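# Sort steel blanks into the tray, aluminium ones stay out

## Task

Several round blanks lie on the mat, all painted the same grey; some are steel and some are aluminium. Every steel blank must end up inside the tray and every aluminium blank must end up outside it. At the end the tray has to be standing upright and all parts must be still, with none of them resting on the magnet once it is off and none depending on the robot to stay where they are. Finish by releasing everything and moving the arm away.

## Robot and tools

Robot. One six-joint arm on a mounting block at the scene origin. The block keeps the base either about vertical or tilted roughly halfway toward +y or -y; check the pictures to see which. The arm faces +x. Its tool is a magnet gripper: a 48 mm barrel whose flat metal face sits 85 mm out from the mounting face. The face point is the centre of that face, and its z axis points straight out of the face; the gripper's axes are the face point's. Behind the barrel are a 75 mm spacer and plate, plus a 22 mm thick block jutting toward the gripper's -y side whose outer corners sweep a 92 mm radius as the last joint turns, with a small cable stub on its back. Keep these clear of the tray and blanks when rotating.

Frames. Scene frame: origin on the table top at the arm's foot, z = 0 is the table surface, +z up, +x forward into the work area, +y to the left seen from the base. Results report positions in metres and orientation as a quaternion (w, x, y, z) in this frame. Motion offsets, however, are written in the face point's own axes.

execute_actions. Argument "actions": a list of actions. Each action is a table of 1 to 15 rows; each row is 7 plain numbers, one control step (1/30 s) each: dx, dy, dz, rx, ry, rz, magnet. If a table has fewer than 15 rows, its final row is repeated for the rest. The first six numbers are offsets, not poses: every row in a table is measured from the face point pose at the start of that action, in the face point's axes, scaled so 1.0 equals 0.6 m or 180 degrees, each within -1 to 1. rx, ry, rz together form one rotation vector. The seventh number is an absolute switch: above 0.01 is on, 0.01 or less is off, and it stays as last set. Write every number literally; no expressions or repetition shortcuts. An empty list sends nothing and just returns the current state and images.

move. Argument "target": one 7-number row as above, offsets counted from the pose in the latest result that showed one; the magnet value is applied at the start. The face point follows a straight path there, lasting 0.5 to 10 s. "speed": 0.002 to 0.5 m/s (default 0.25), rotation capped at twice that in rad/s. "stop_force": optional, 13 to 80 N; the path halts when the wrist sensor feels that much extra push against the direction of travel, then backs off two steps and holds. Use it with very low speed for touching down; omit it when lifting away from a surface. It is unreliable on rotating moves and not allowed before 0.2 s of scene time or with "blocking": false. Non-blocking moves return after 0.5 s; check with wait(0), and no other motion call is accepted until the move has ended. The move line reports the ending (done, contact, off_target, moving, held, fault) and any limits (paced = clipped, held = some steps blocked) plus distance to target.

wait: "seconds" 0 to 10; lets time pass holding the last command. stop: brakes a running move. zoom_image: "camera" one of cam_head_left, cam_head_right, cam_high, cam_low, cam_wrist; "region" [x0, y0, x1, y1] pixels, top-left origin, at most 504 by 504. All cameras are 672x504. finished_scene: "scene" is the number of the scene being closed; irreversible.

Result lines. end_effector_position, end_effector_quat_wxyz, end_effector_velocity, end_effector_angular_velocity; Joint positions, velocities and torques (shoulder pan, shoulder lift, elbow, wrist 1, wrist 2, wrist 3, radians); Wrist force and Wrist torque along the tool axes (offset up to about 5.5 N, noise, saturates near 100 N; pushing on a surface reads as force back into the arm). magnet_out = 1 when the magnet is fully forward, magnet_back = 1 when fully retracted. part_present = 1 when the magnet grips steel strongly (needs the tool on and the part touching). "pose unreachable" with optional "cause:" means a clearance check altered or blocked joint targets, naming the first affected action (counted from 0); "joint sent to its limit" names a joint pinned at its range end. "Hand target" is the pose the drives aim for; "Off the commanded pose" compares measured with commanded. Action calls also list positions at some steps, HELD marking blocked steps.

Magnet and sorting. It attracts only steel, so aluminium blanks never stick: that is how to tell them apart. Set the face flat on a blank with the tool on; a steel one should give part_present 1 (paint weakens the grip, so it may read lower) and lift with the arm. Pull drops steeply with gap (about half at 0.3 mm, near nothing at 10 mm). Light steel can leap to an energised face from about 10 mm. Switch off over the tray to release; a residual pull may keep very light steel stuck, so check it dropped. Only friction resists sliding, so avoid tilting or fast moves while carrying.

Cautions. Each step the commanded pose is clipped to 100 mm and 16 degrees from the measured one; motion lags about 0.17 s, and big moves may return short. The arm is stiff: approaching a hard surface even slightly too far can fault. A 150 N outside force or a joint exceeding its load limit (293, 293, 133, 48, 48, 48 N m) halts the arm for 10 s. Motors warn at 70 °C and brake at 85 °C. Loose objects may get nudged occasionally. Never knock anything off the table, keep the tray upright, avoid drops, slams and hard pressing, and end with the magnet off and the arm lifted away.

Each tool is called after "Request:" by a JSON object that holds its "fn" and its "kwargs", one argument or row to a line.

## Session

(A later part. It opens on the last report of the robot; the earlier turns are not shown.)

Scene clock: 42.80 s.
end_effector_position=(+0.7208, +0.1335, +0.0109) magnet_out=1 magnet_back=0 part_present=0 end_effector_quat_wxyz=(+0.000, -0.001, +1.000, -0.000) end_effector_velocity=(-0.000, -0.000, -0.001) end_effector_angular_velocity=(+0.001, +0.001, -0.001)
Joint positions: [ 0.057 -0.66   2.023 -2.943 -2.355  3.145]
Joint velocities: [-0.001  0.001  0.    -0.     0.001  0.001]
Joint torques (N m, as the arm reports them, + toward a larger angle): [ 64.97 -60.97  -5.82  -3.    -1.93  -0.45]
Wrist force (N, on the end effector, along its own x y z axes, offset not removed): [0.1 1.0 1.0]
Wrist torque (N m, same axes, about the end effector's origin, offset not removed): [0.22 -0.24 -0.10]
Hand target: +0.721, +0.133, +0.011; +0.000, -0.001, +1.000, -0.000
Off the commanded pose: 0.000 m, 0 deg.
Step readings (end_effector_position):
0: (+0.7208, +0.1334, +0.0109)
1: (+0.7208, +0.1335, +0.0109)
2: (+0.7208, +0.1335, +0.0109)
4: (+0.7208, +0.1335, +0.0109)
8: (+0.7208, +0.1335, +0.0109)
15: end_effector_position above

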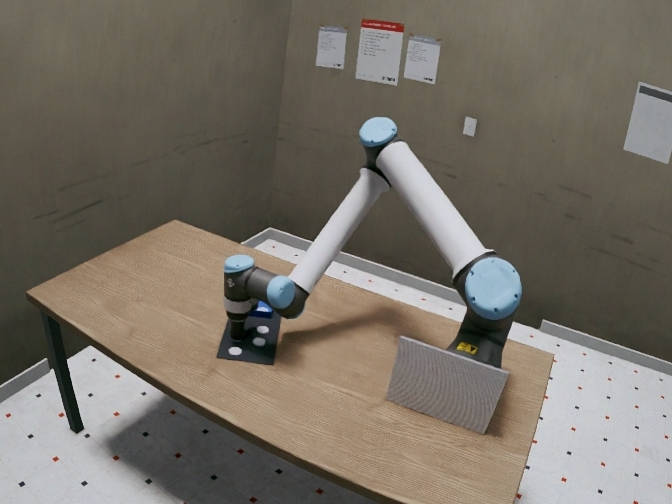

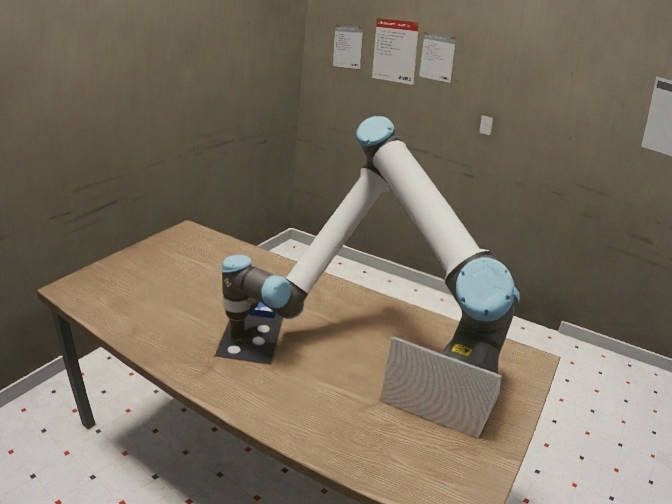

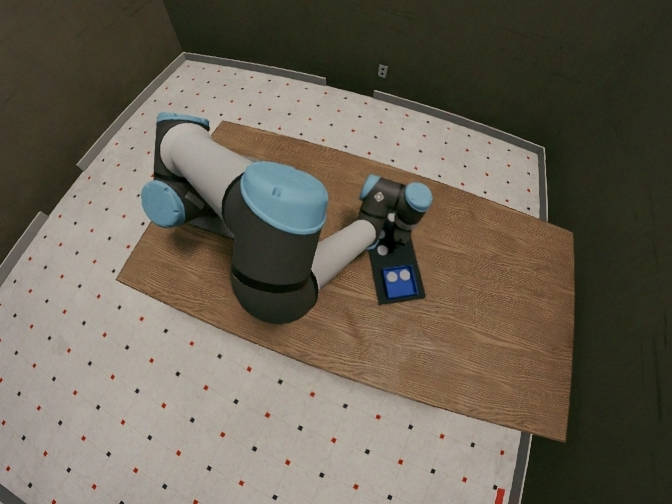

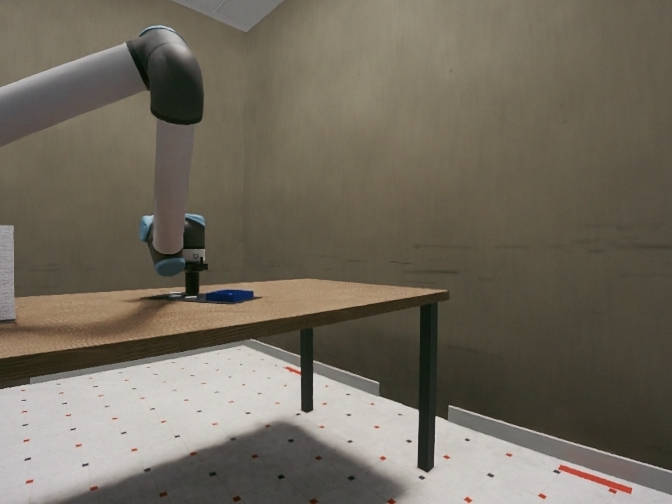

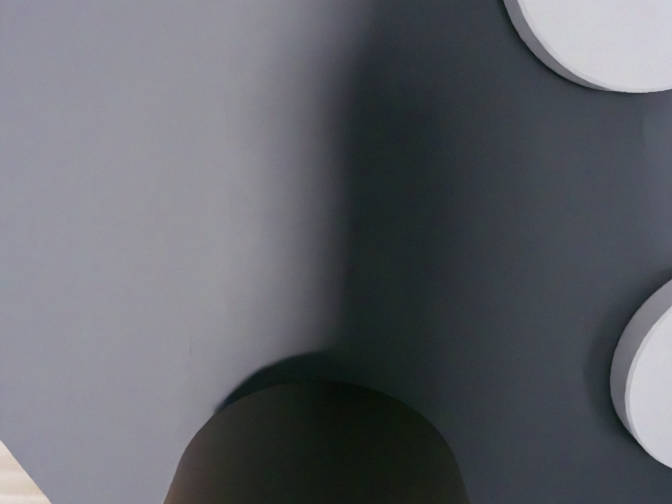

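Request:
{"fn": "move", "kwargs": {
  "target": [0.068,0.108,0,0,0,0,0],
  "speed": 0.12
}}

Request:
{"fn": "execute_actions", "kwargs": {
  "actions": [
    [[0,0,0,0,0,0,1]]
  ]
}}

Request:
{"fn": "move", "kwargs": {
  "target": [0,0,-0.062,0,0,0,1]
}}

Scene clock: 44.87 s.
end_effector_position=(+0.6800, +0.1980, +0.0107) magnet_out=0 magnet_back=1 part_present=0 end_effector_quat_wxyz=(+0.000, -0.001, +1.000, -0.000) end_effector_velocity=(-0.002, +0.002, +0.001) end_effector_angular_velocity=(+0.002, -0.000, +0.000)
Joint positions: [ 0.124 -0.599  2.048 -2.963 -2.353  3.239]
Joint velocities: [ 0.002  0.001  0.002 -0.     0.002  0.003]
Joint torques (N m, as the arm reports them, + toward a larger angle): [ 74.71 -42.62   1.53  -5.89   1.69   3.28]
Wrist force (N, on the end effector, along its own x y z axes, offset not removed): [-0.4 -4.0 1.5]
Wrist torque (N m, same axes, about the end effector's origin, offset not removed): [-0.30 -0.15 -0.13]
Hand target: +0.680, +0.198, +0.011; -0.000, -0.001, +1.000, -0.000
Off the commanded pose: 0.000 m, 0 deg.
move: done

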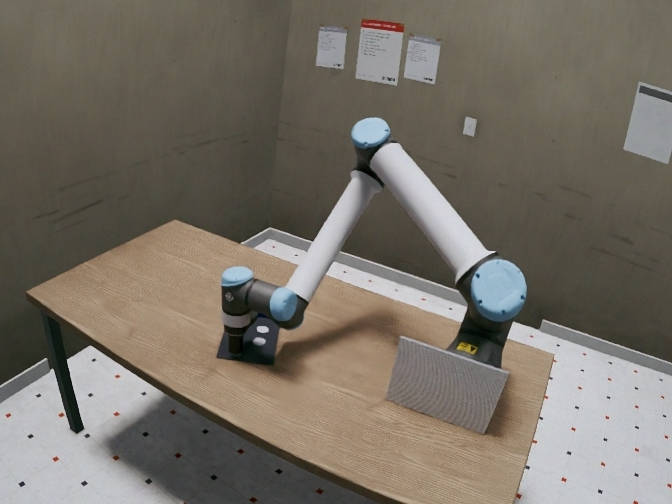

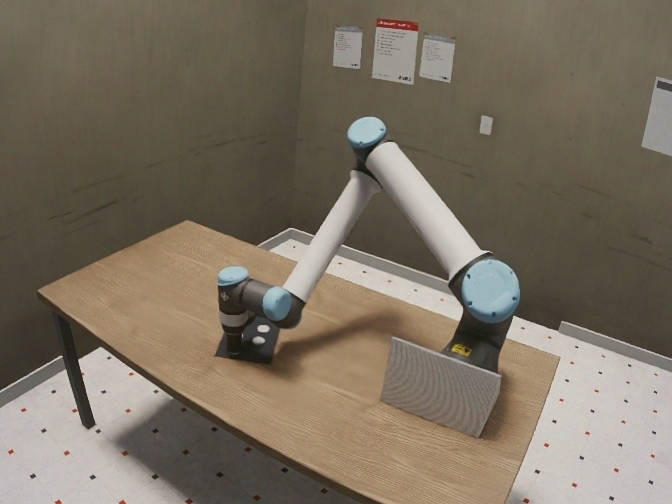

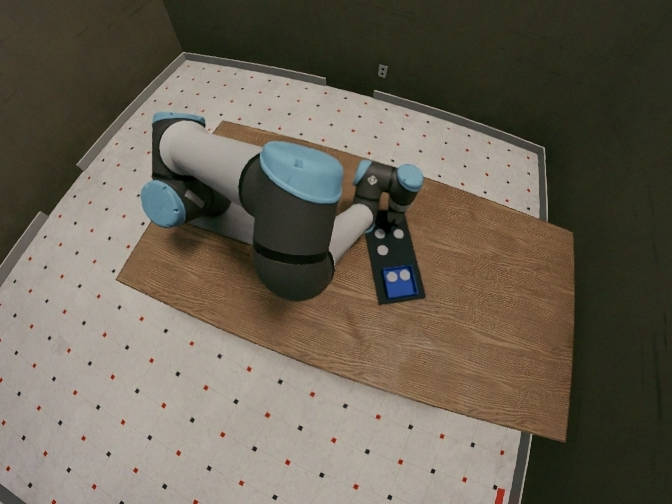

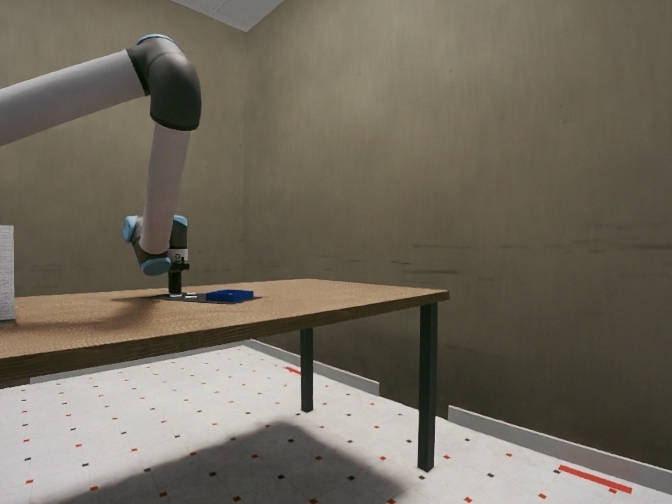

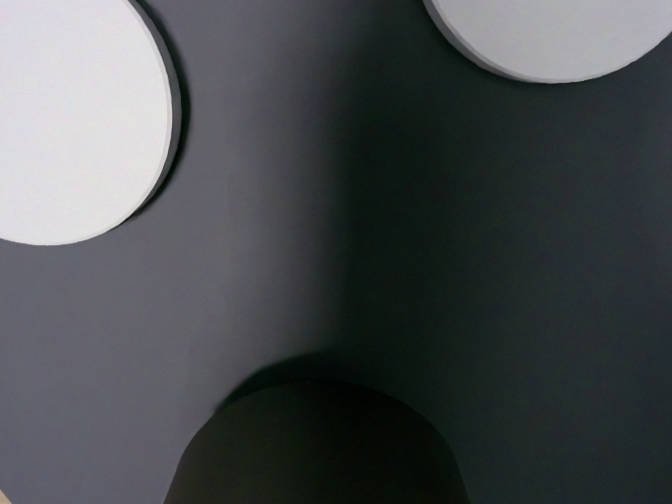

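Scene clock: 45.37 s.
end_effector_position=(+0.6800, +0.1981, +0.0107) magnet_out=1 magnet_back=0 part_present=1 end_effector_quat_wxyz=(+0.000, -0.001, +1.000, -0.000) end_effector_velocity=(-0.000, -0.000, -0.000) end_effector_angular_velocity=(+0.000, +0.000, +0.000)
Joint positions: [ 0.124 -0.598  2.048 -2.963 -2.353  3.239]
Joint velocities: [-0.    -0.     0.001 -0.     0.     0.   ]
Joint torques (N m, as the arm reports them, + toward a larger angle): [ 61.83 -50.23   1.14  -6.14   1.43  -0.77]
Wrist force (N, on the end effector, along its own x y z axes, offset not removed): [-1.0 -2.8 6.2]
Wrist torque (N m, same axes, about the end effector's origin, offset not removed): [-0.24 -0.21 -0.14]
Hand target: +0.680, +0.198, +0.011; +0.000, -0.001, +1.000, -0.000
Off the commanded pose: 0.000 m, 0 deg.
Step readings (end_effector_position):
0: (+0.6800, +0.1980, +0.0107)
1: (+0.6800, +0.1981, +0.0107)
2: (+0.6800, +0.1981, +0.0107)
4: (+0.6800, +0.1981, +0.0107)
8: (+0.6800, +0.1981, +0.0107)
15: end_effector_position above

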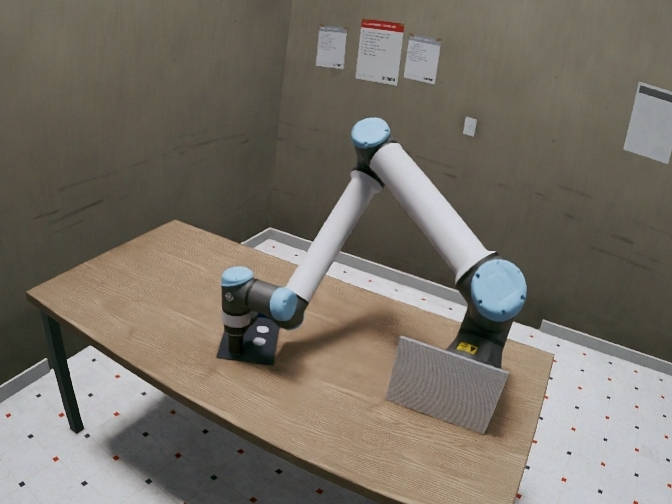

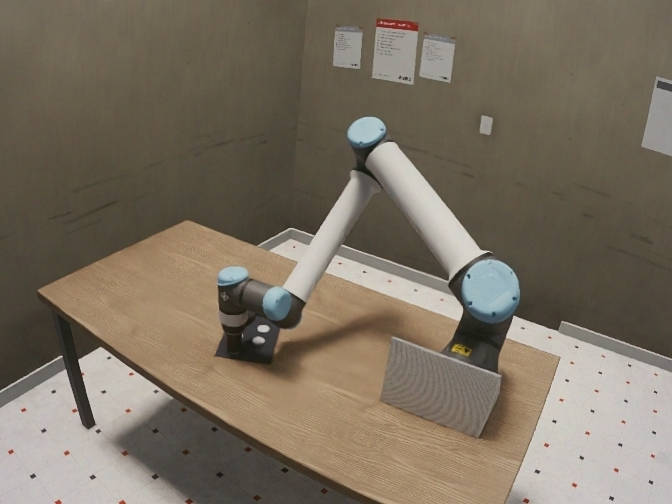

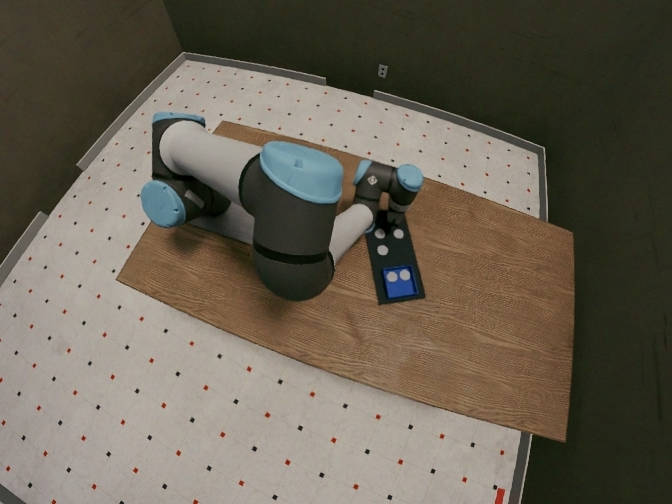

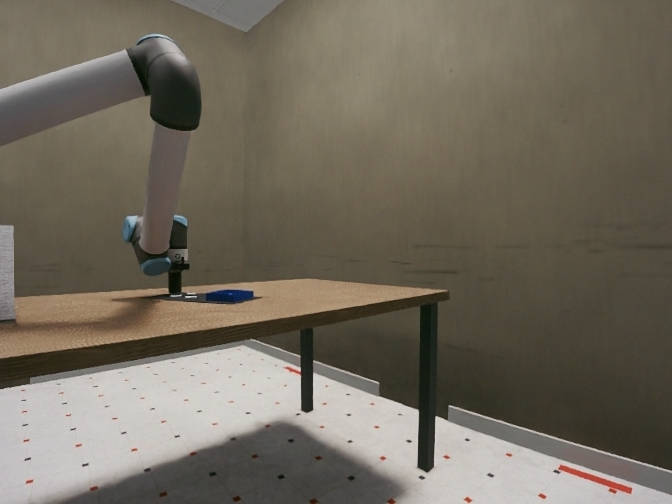

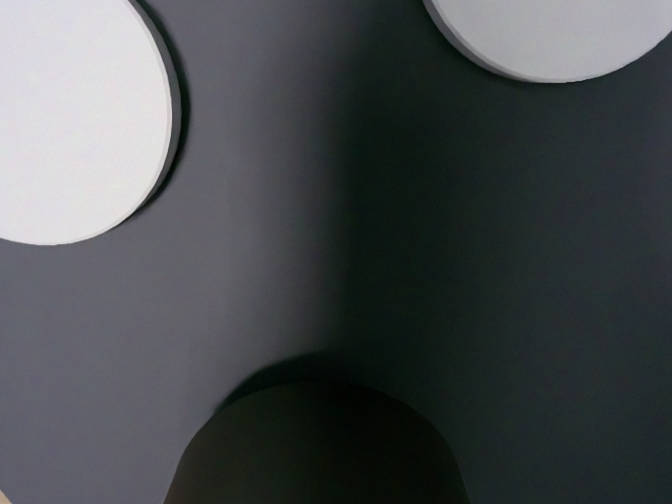

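Scene clock: 46.23 s.
end_effector_position=(+0.6798, +0.1982, +0.0477) magnet_out=1 magnet_back=0 part_present=1 end_effector_quat_wxyz=(-0.000, -0.001, +1.000, -0.000) end_effector_velocity=(-0.000, -0.001, +0.002) end_effector_angular_velocity=(+0.000, +0.001, -0.001)
Joint positions: [ 0.161 -0.652  2.053 -2.877 -2.35   3.292]
Joint velocities: [ 0.001 -0.003  0.001  0.005  0.001  0.004]
Joint torques (N m, as the arm reports them, + toward a larger angle): [ 74.42 -69.5  -14.98  -0.82   1.82   4.41]
Wrist force (N, on the end effector, along its own x y z axes, offset not removed): [0.3 0.0 5.0]
Wrist torque (N m, same axes, about the end effector's origin, offset not removed): [0.02 -0.21 -0.21]
Hand target: +0.680, +0.198, +0.048; -0.000, -0.001, +1.000, -0.000
Off the commanded pose: 0.000 m, 0 deg.
move: done

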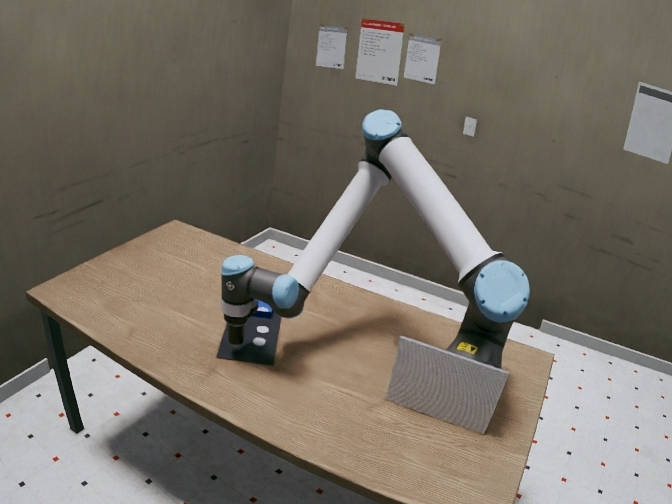

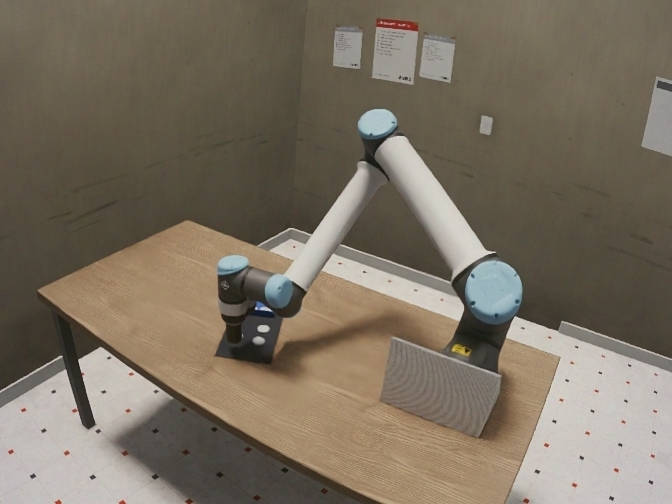

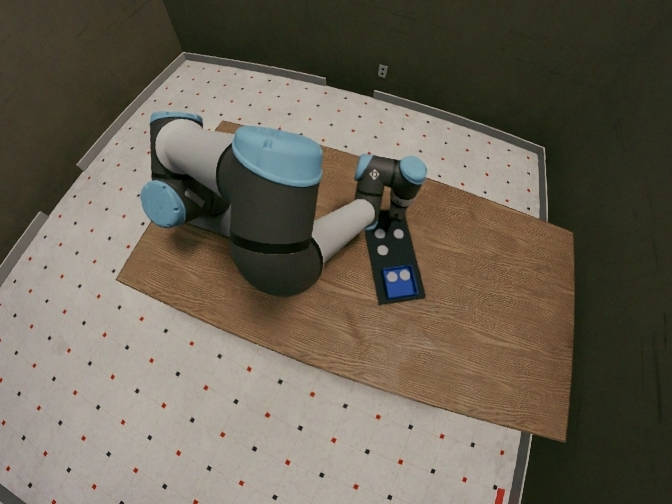

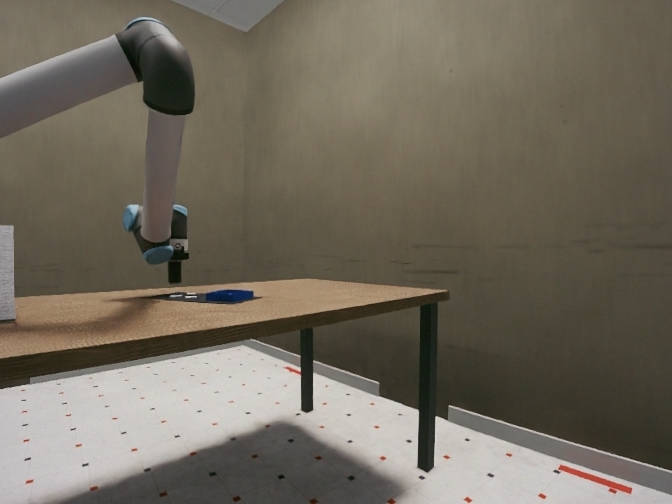

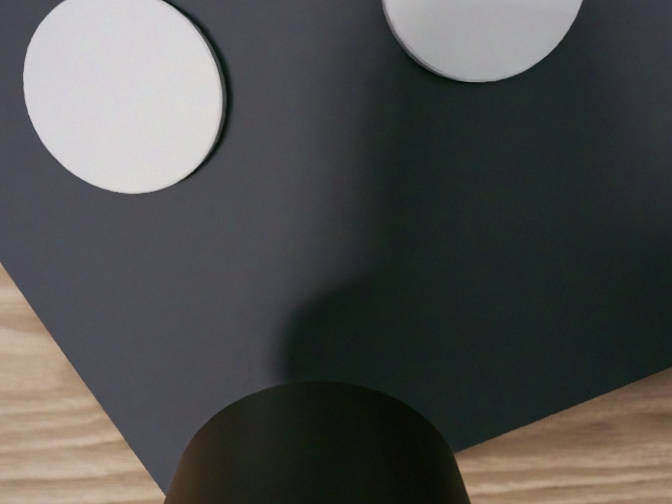

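Request:
{"fn": "move", "kwargs": {
  "target": [-0.17,-0.459,0,0,0,0,1]
}}

Request:
{"fn": "move", "kwargs": {
  "target": [0,0,0.055,0,0,0,1],
  "speed": 0.08
}}

Request:
{"fn": "move", "kwargs": {
  "target": [0,0,-0.2,0,0,0,0],
  "speed": 0.2
}}

Request:
{"fn": "finished_scene", "kwargs": {
  "scene": 1
}}

Scene clock: 49.50 s.
end_effector_position=(+0.7820, -0.0767, +0.0484) magnet_out=1 magnet_back=0 part_present=1 end_effector_quat_wxyz=(+0.000, -0.001, +1.000, -0.000) end_effector_velocity=(+0.000, -0.001, +0.000) end_effector_angular_velocity=(-0.000, +0.000, +0.002)
Joint positions: [-0.102 -0.901  1.993 -2.828 -2.341  2.923]
Joint velocities: [-0.001 -0.001 -0.001  0.002 -0.    -0.003]
Joint torques (N m, as the arm reports them, + toward a larger angle): [ 48.58 -72.81 -20.33   0.64   1.28  -2.56]
Wrist force (N, on the end effector, along its own x y z axes, offset not removed): [-0.1 0.0 2.5]
Wrist torque (N m, same axes, about the end effector's origin, offset not removed): [0.15 -0.19 -0.12]
Hand target: +0.782, -0.077, +0.048; +0.000, -0.001, +1.000, -0.000
Off the commanded pose: 0.001 m, 0 deg.
move: done

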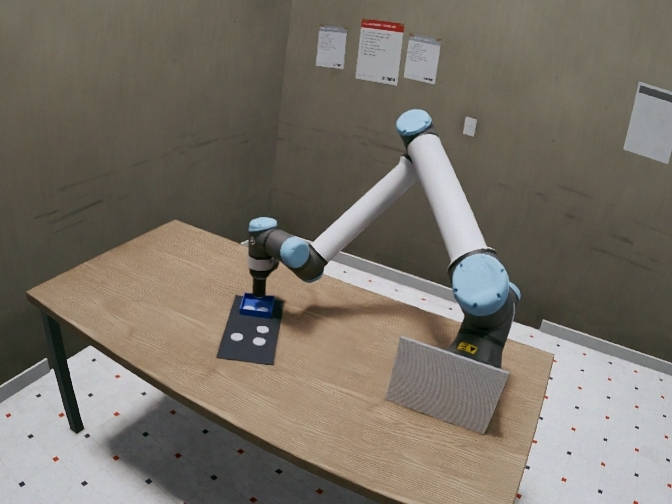

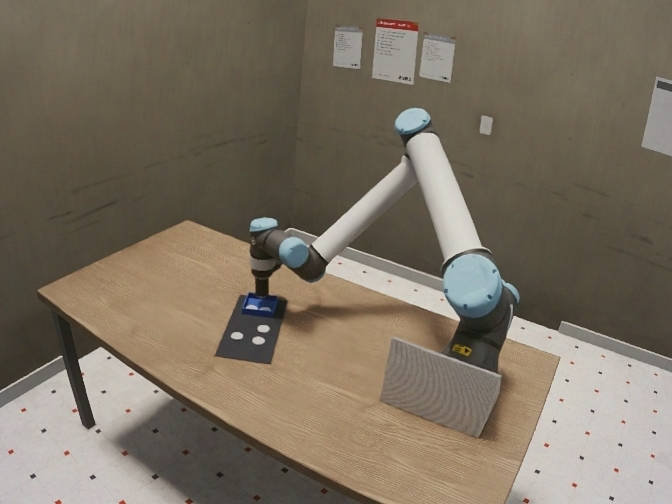

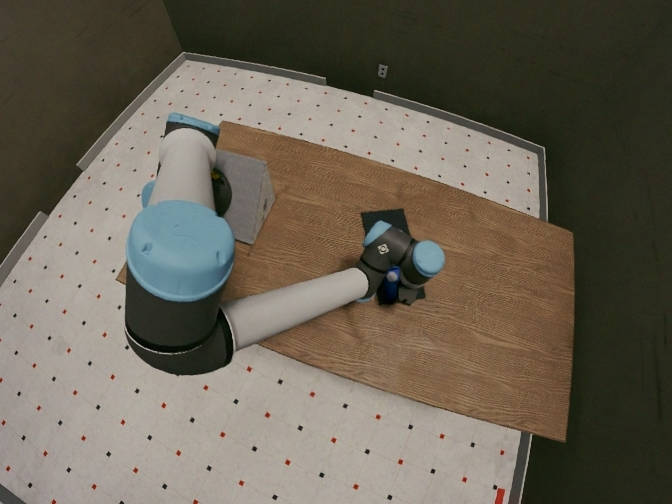

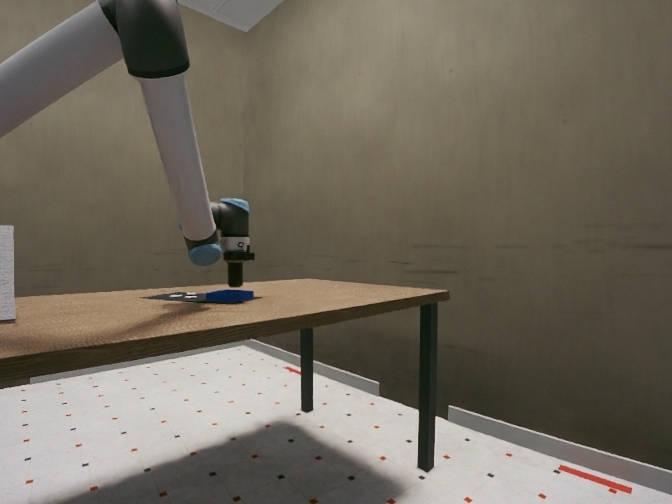

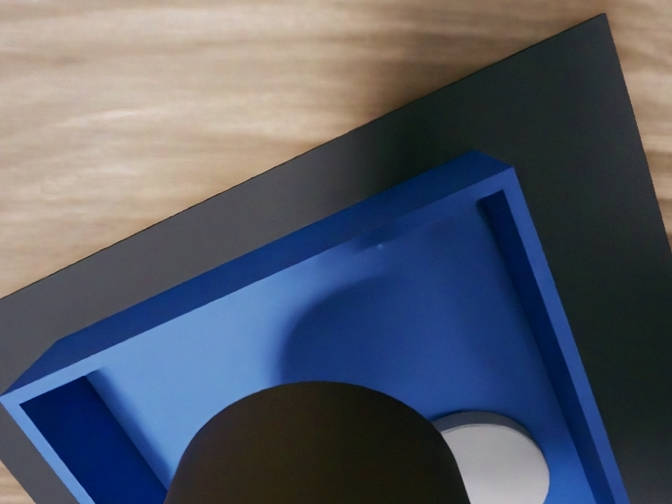

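Scene clock: 50.37 s.
end_effector_position=(+0.7820, -0.0768, +0.0156) magnet_out=1 magnet_back=0 part_present=1 end_effector_quat_wxyz=(+0.000, -0.001, +1.000, -0.000) end_effector_velocity=(-0.000, -0.001, -0.003) end_effector_angular_velocity=(-0.001, +0.001, -0.002)
Joint positions: [-0.132 -0.859  1.99  -2.896 -2.335  2.882]
Joint velocities: [-0.003  0.003 -0.001 -0.004 -0.001 -0.001]
Joint torques (N m, as the arm reports them, + toward a larger angle): [ 46.39 -47.71 -18.8   -6.77   1.88  -2.83]
Wrist force (N, on the end effector, along its own x y z axes, offset not removed): [0.9 0.9 3.8]
Wrist torque (N m, same axes, about the end effector's origin, offset not removed): [0.21 -0.23 -0.04]
Hand target: +0.782, -0.077, +0.015; +0.000, -0.001, +1.000, -0.000
Off the commanded pose: 0.000 m, 0 deg.
move: done

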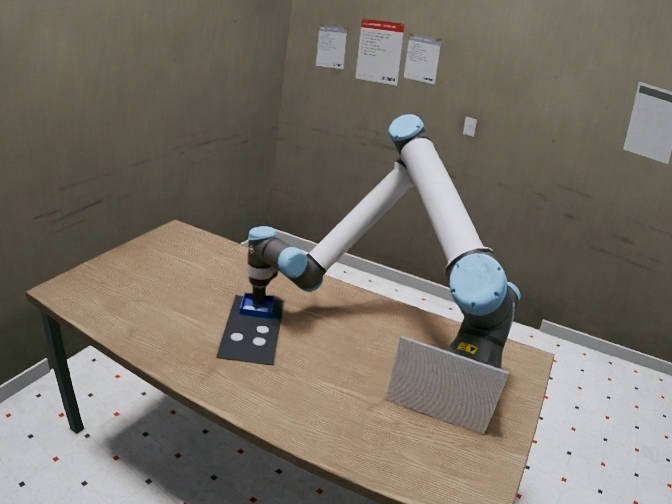

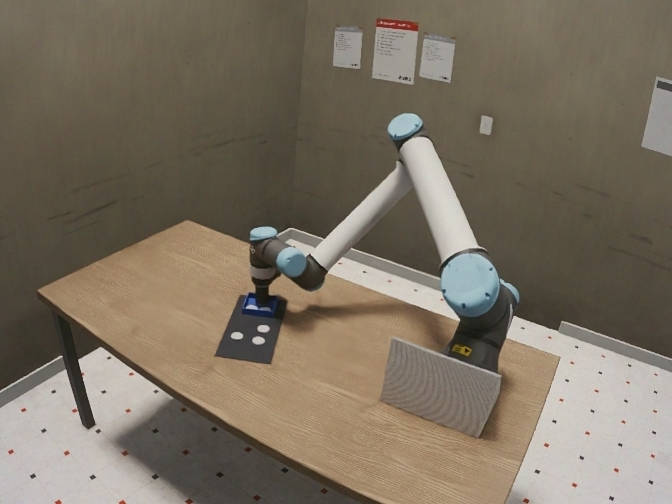

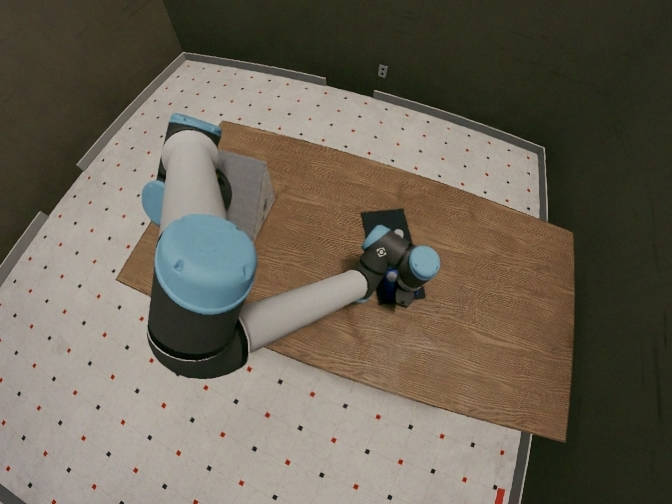

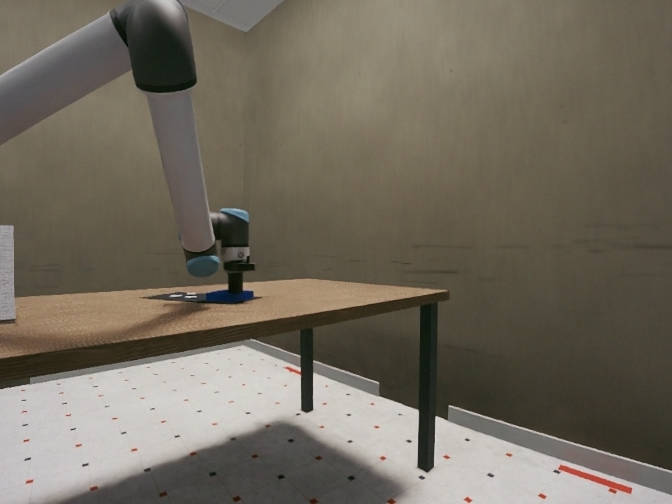

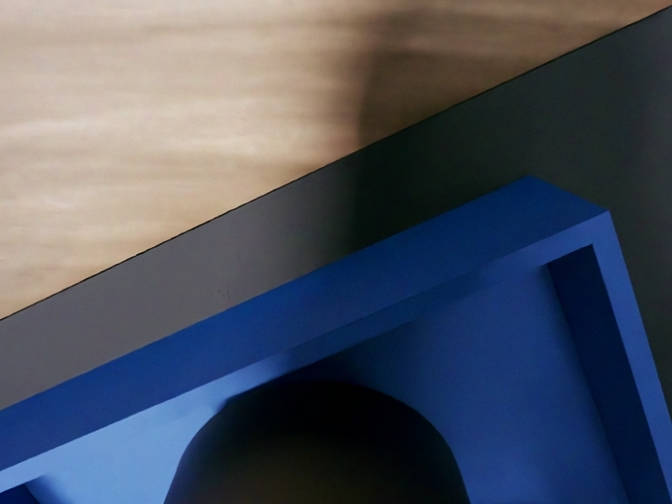

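Scene clock: 51.53 s.
end_effector_position=(+0.7818, -0.0765, +0.1353) magnet_out=0 magnet_back=1 part_present=0 end_effector_quat_wxyz=(+0.000, -0.001, +1.000, -0.000) end_effector_velocity=(-0.001, +0.000, +0.001) end_effector_angular_velocity=(+0.001, +0.002, +0.001)
Joint positions: [-0.022 -1.005  1.981 -2.635 -2.351  3.033]
Joint velocities: [ 0.001 -0.002  0.     0.006  0.001  0.002]
Joint torques (N m, as the arm reports them, + toward a larger angle): [ 72.96 -65.17 -25.54   0.4   -2.01   4.64]
Wrist force (N, on the end effector, along its own x y z axes, offset not removed): [-2.1 -3.4 0.9]
Wrist torque (N m, same axes, about the end effector's origin, offset not removed): [-0.26 0.02 -0.09]
Hand target: +0.782, -0.077, +0.135; +0.000, -0.001, +1.000, -0.000
Off the commanded pose: 0.000 m, 0 deg.
move: done

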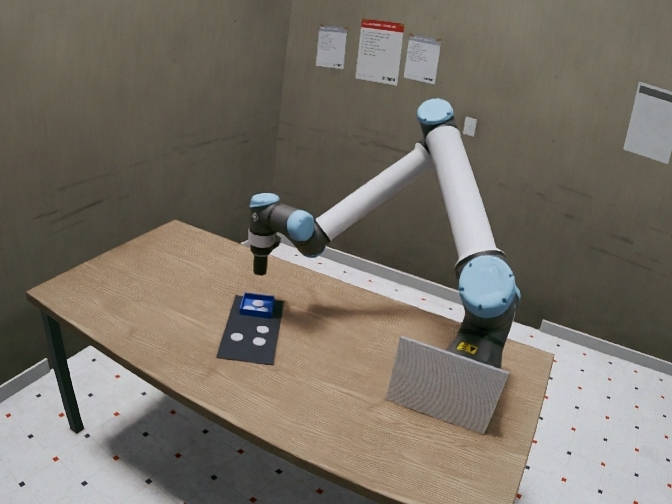

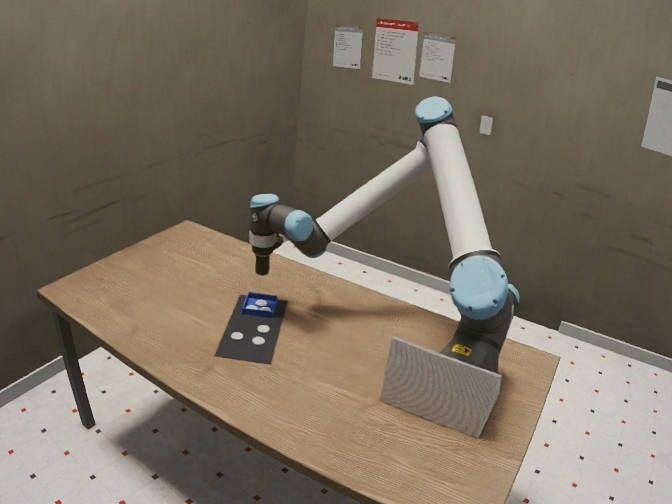

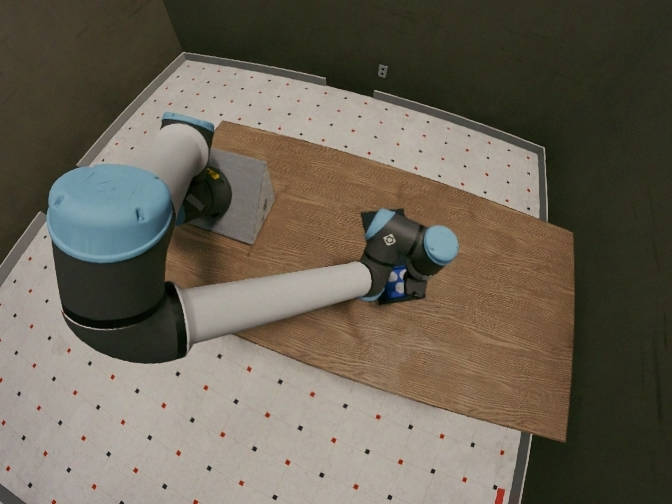

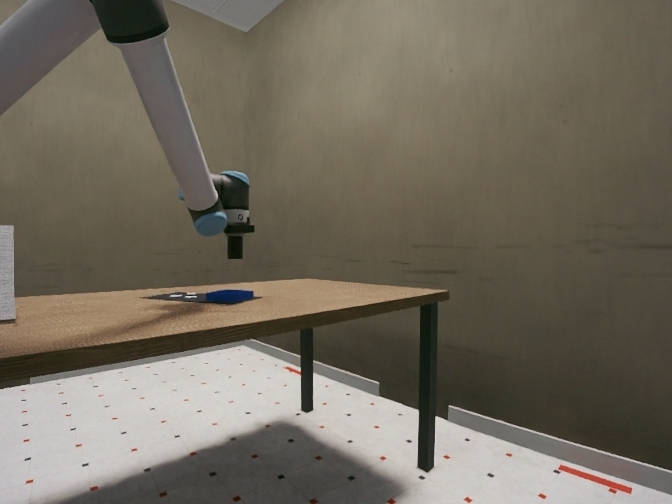

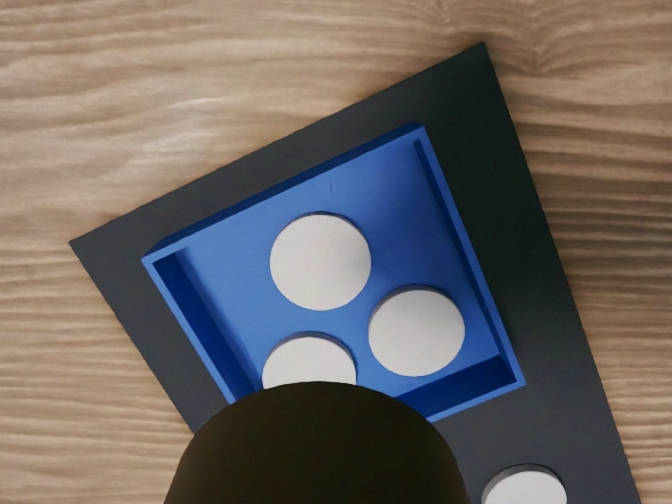

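The scene is finished: the task was done.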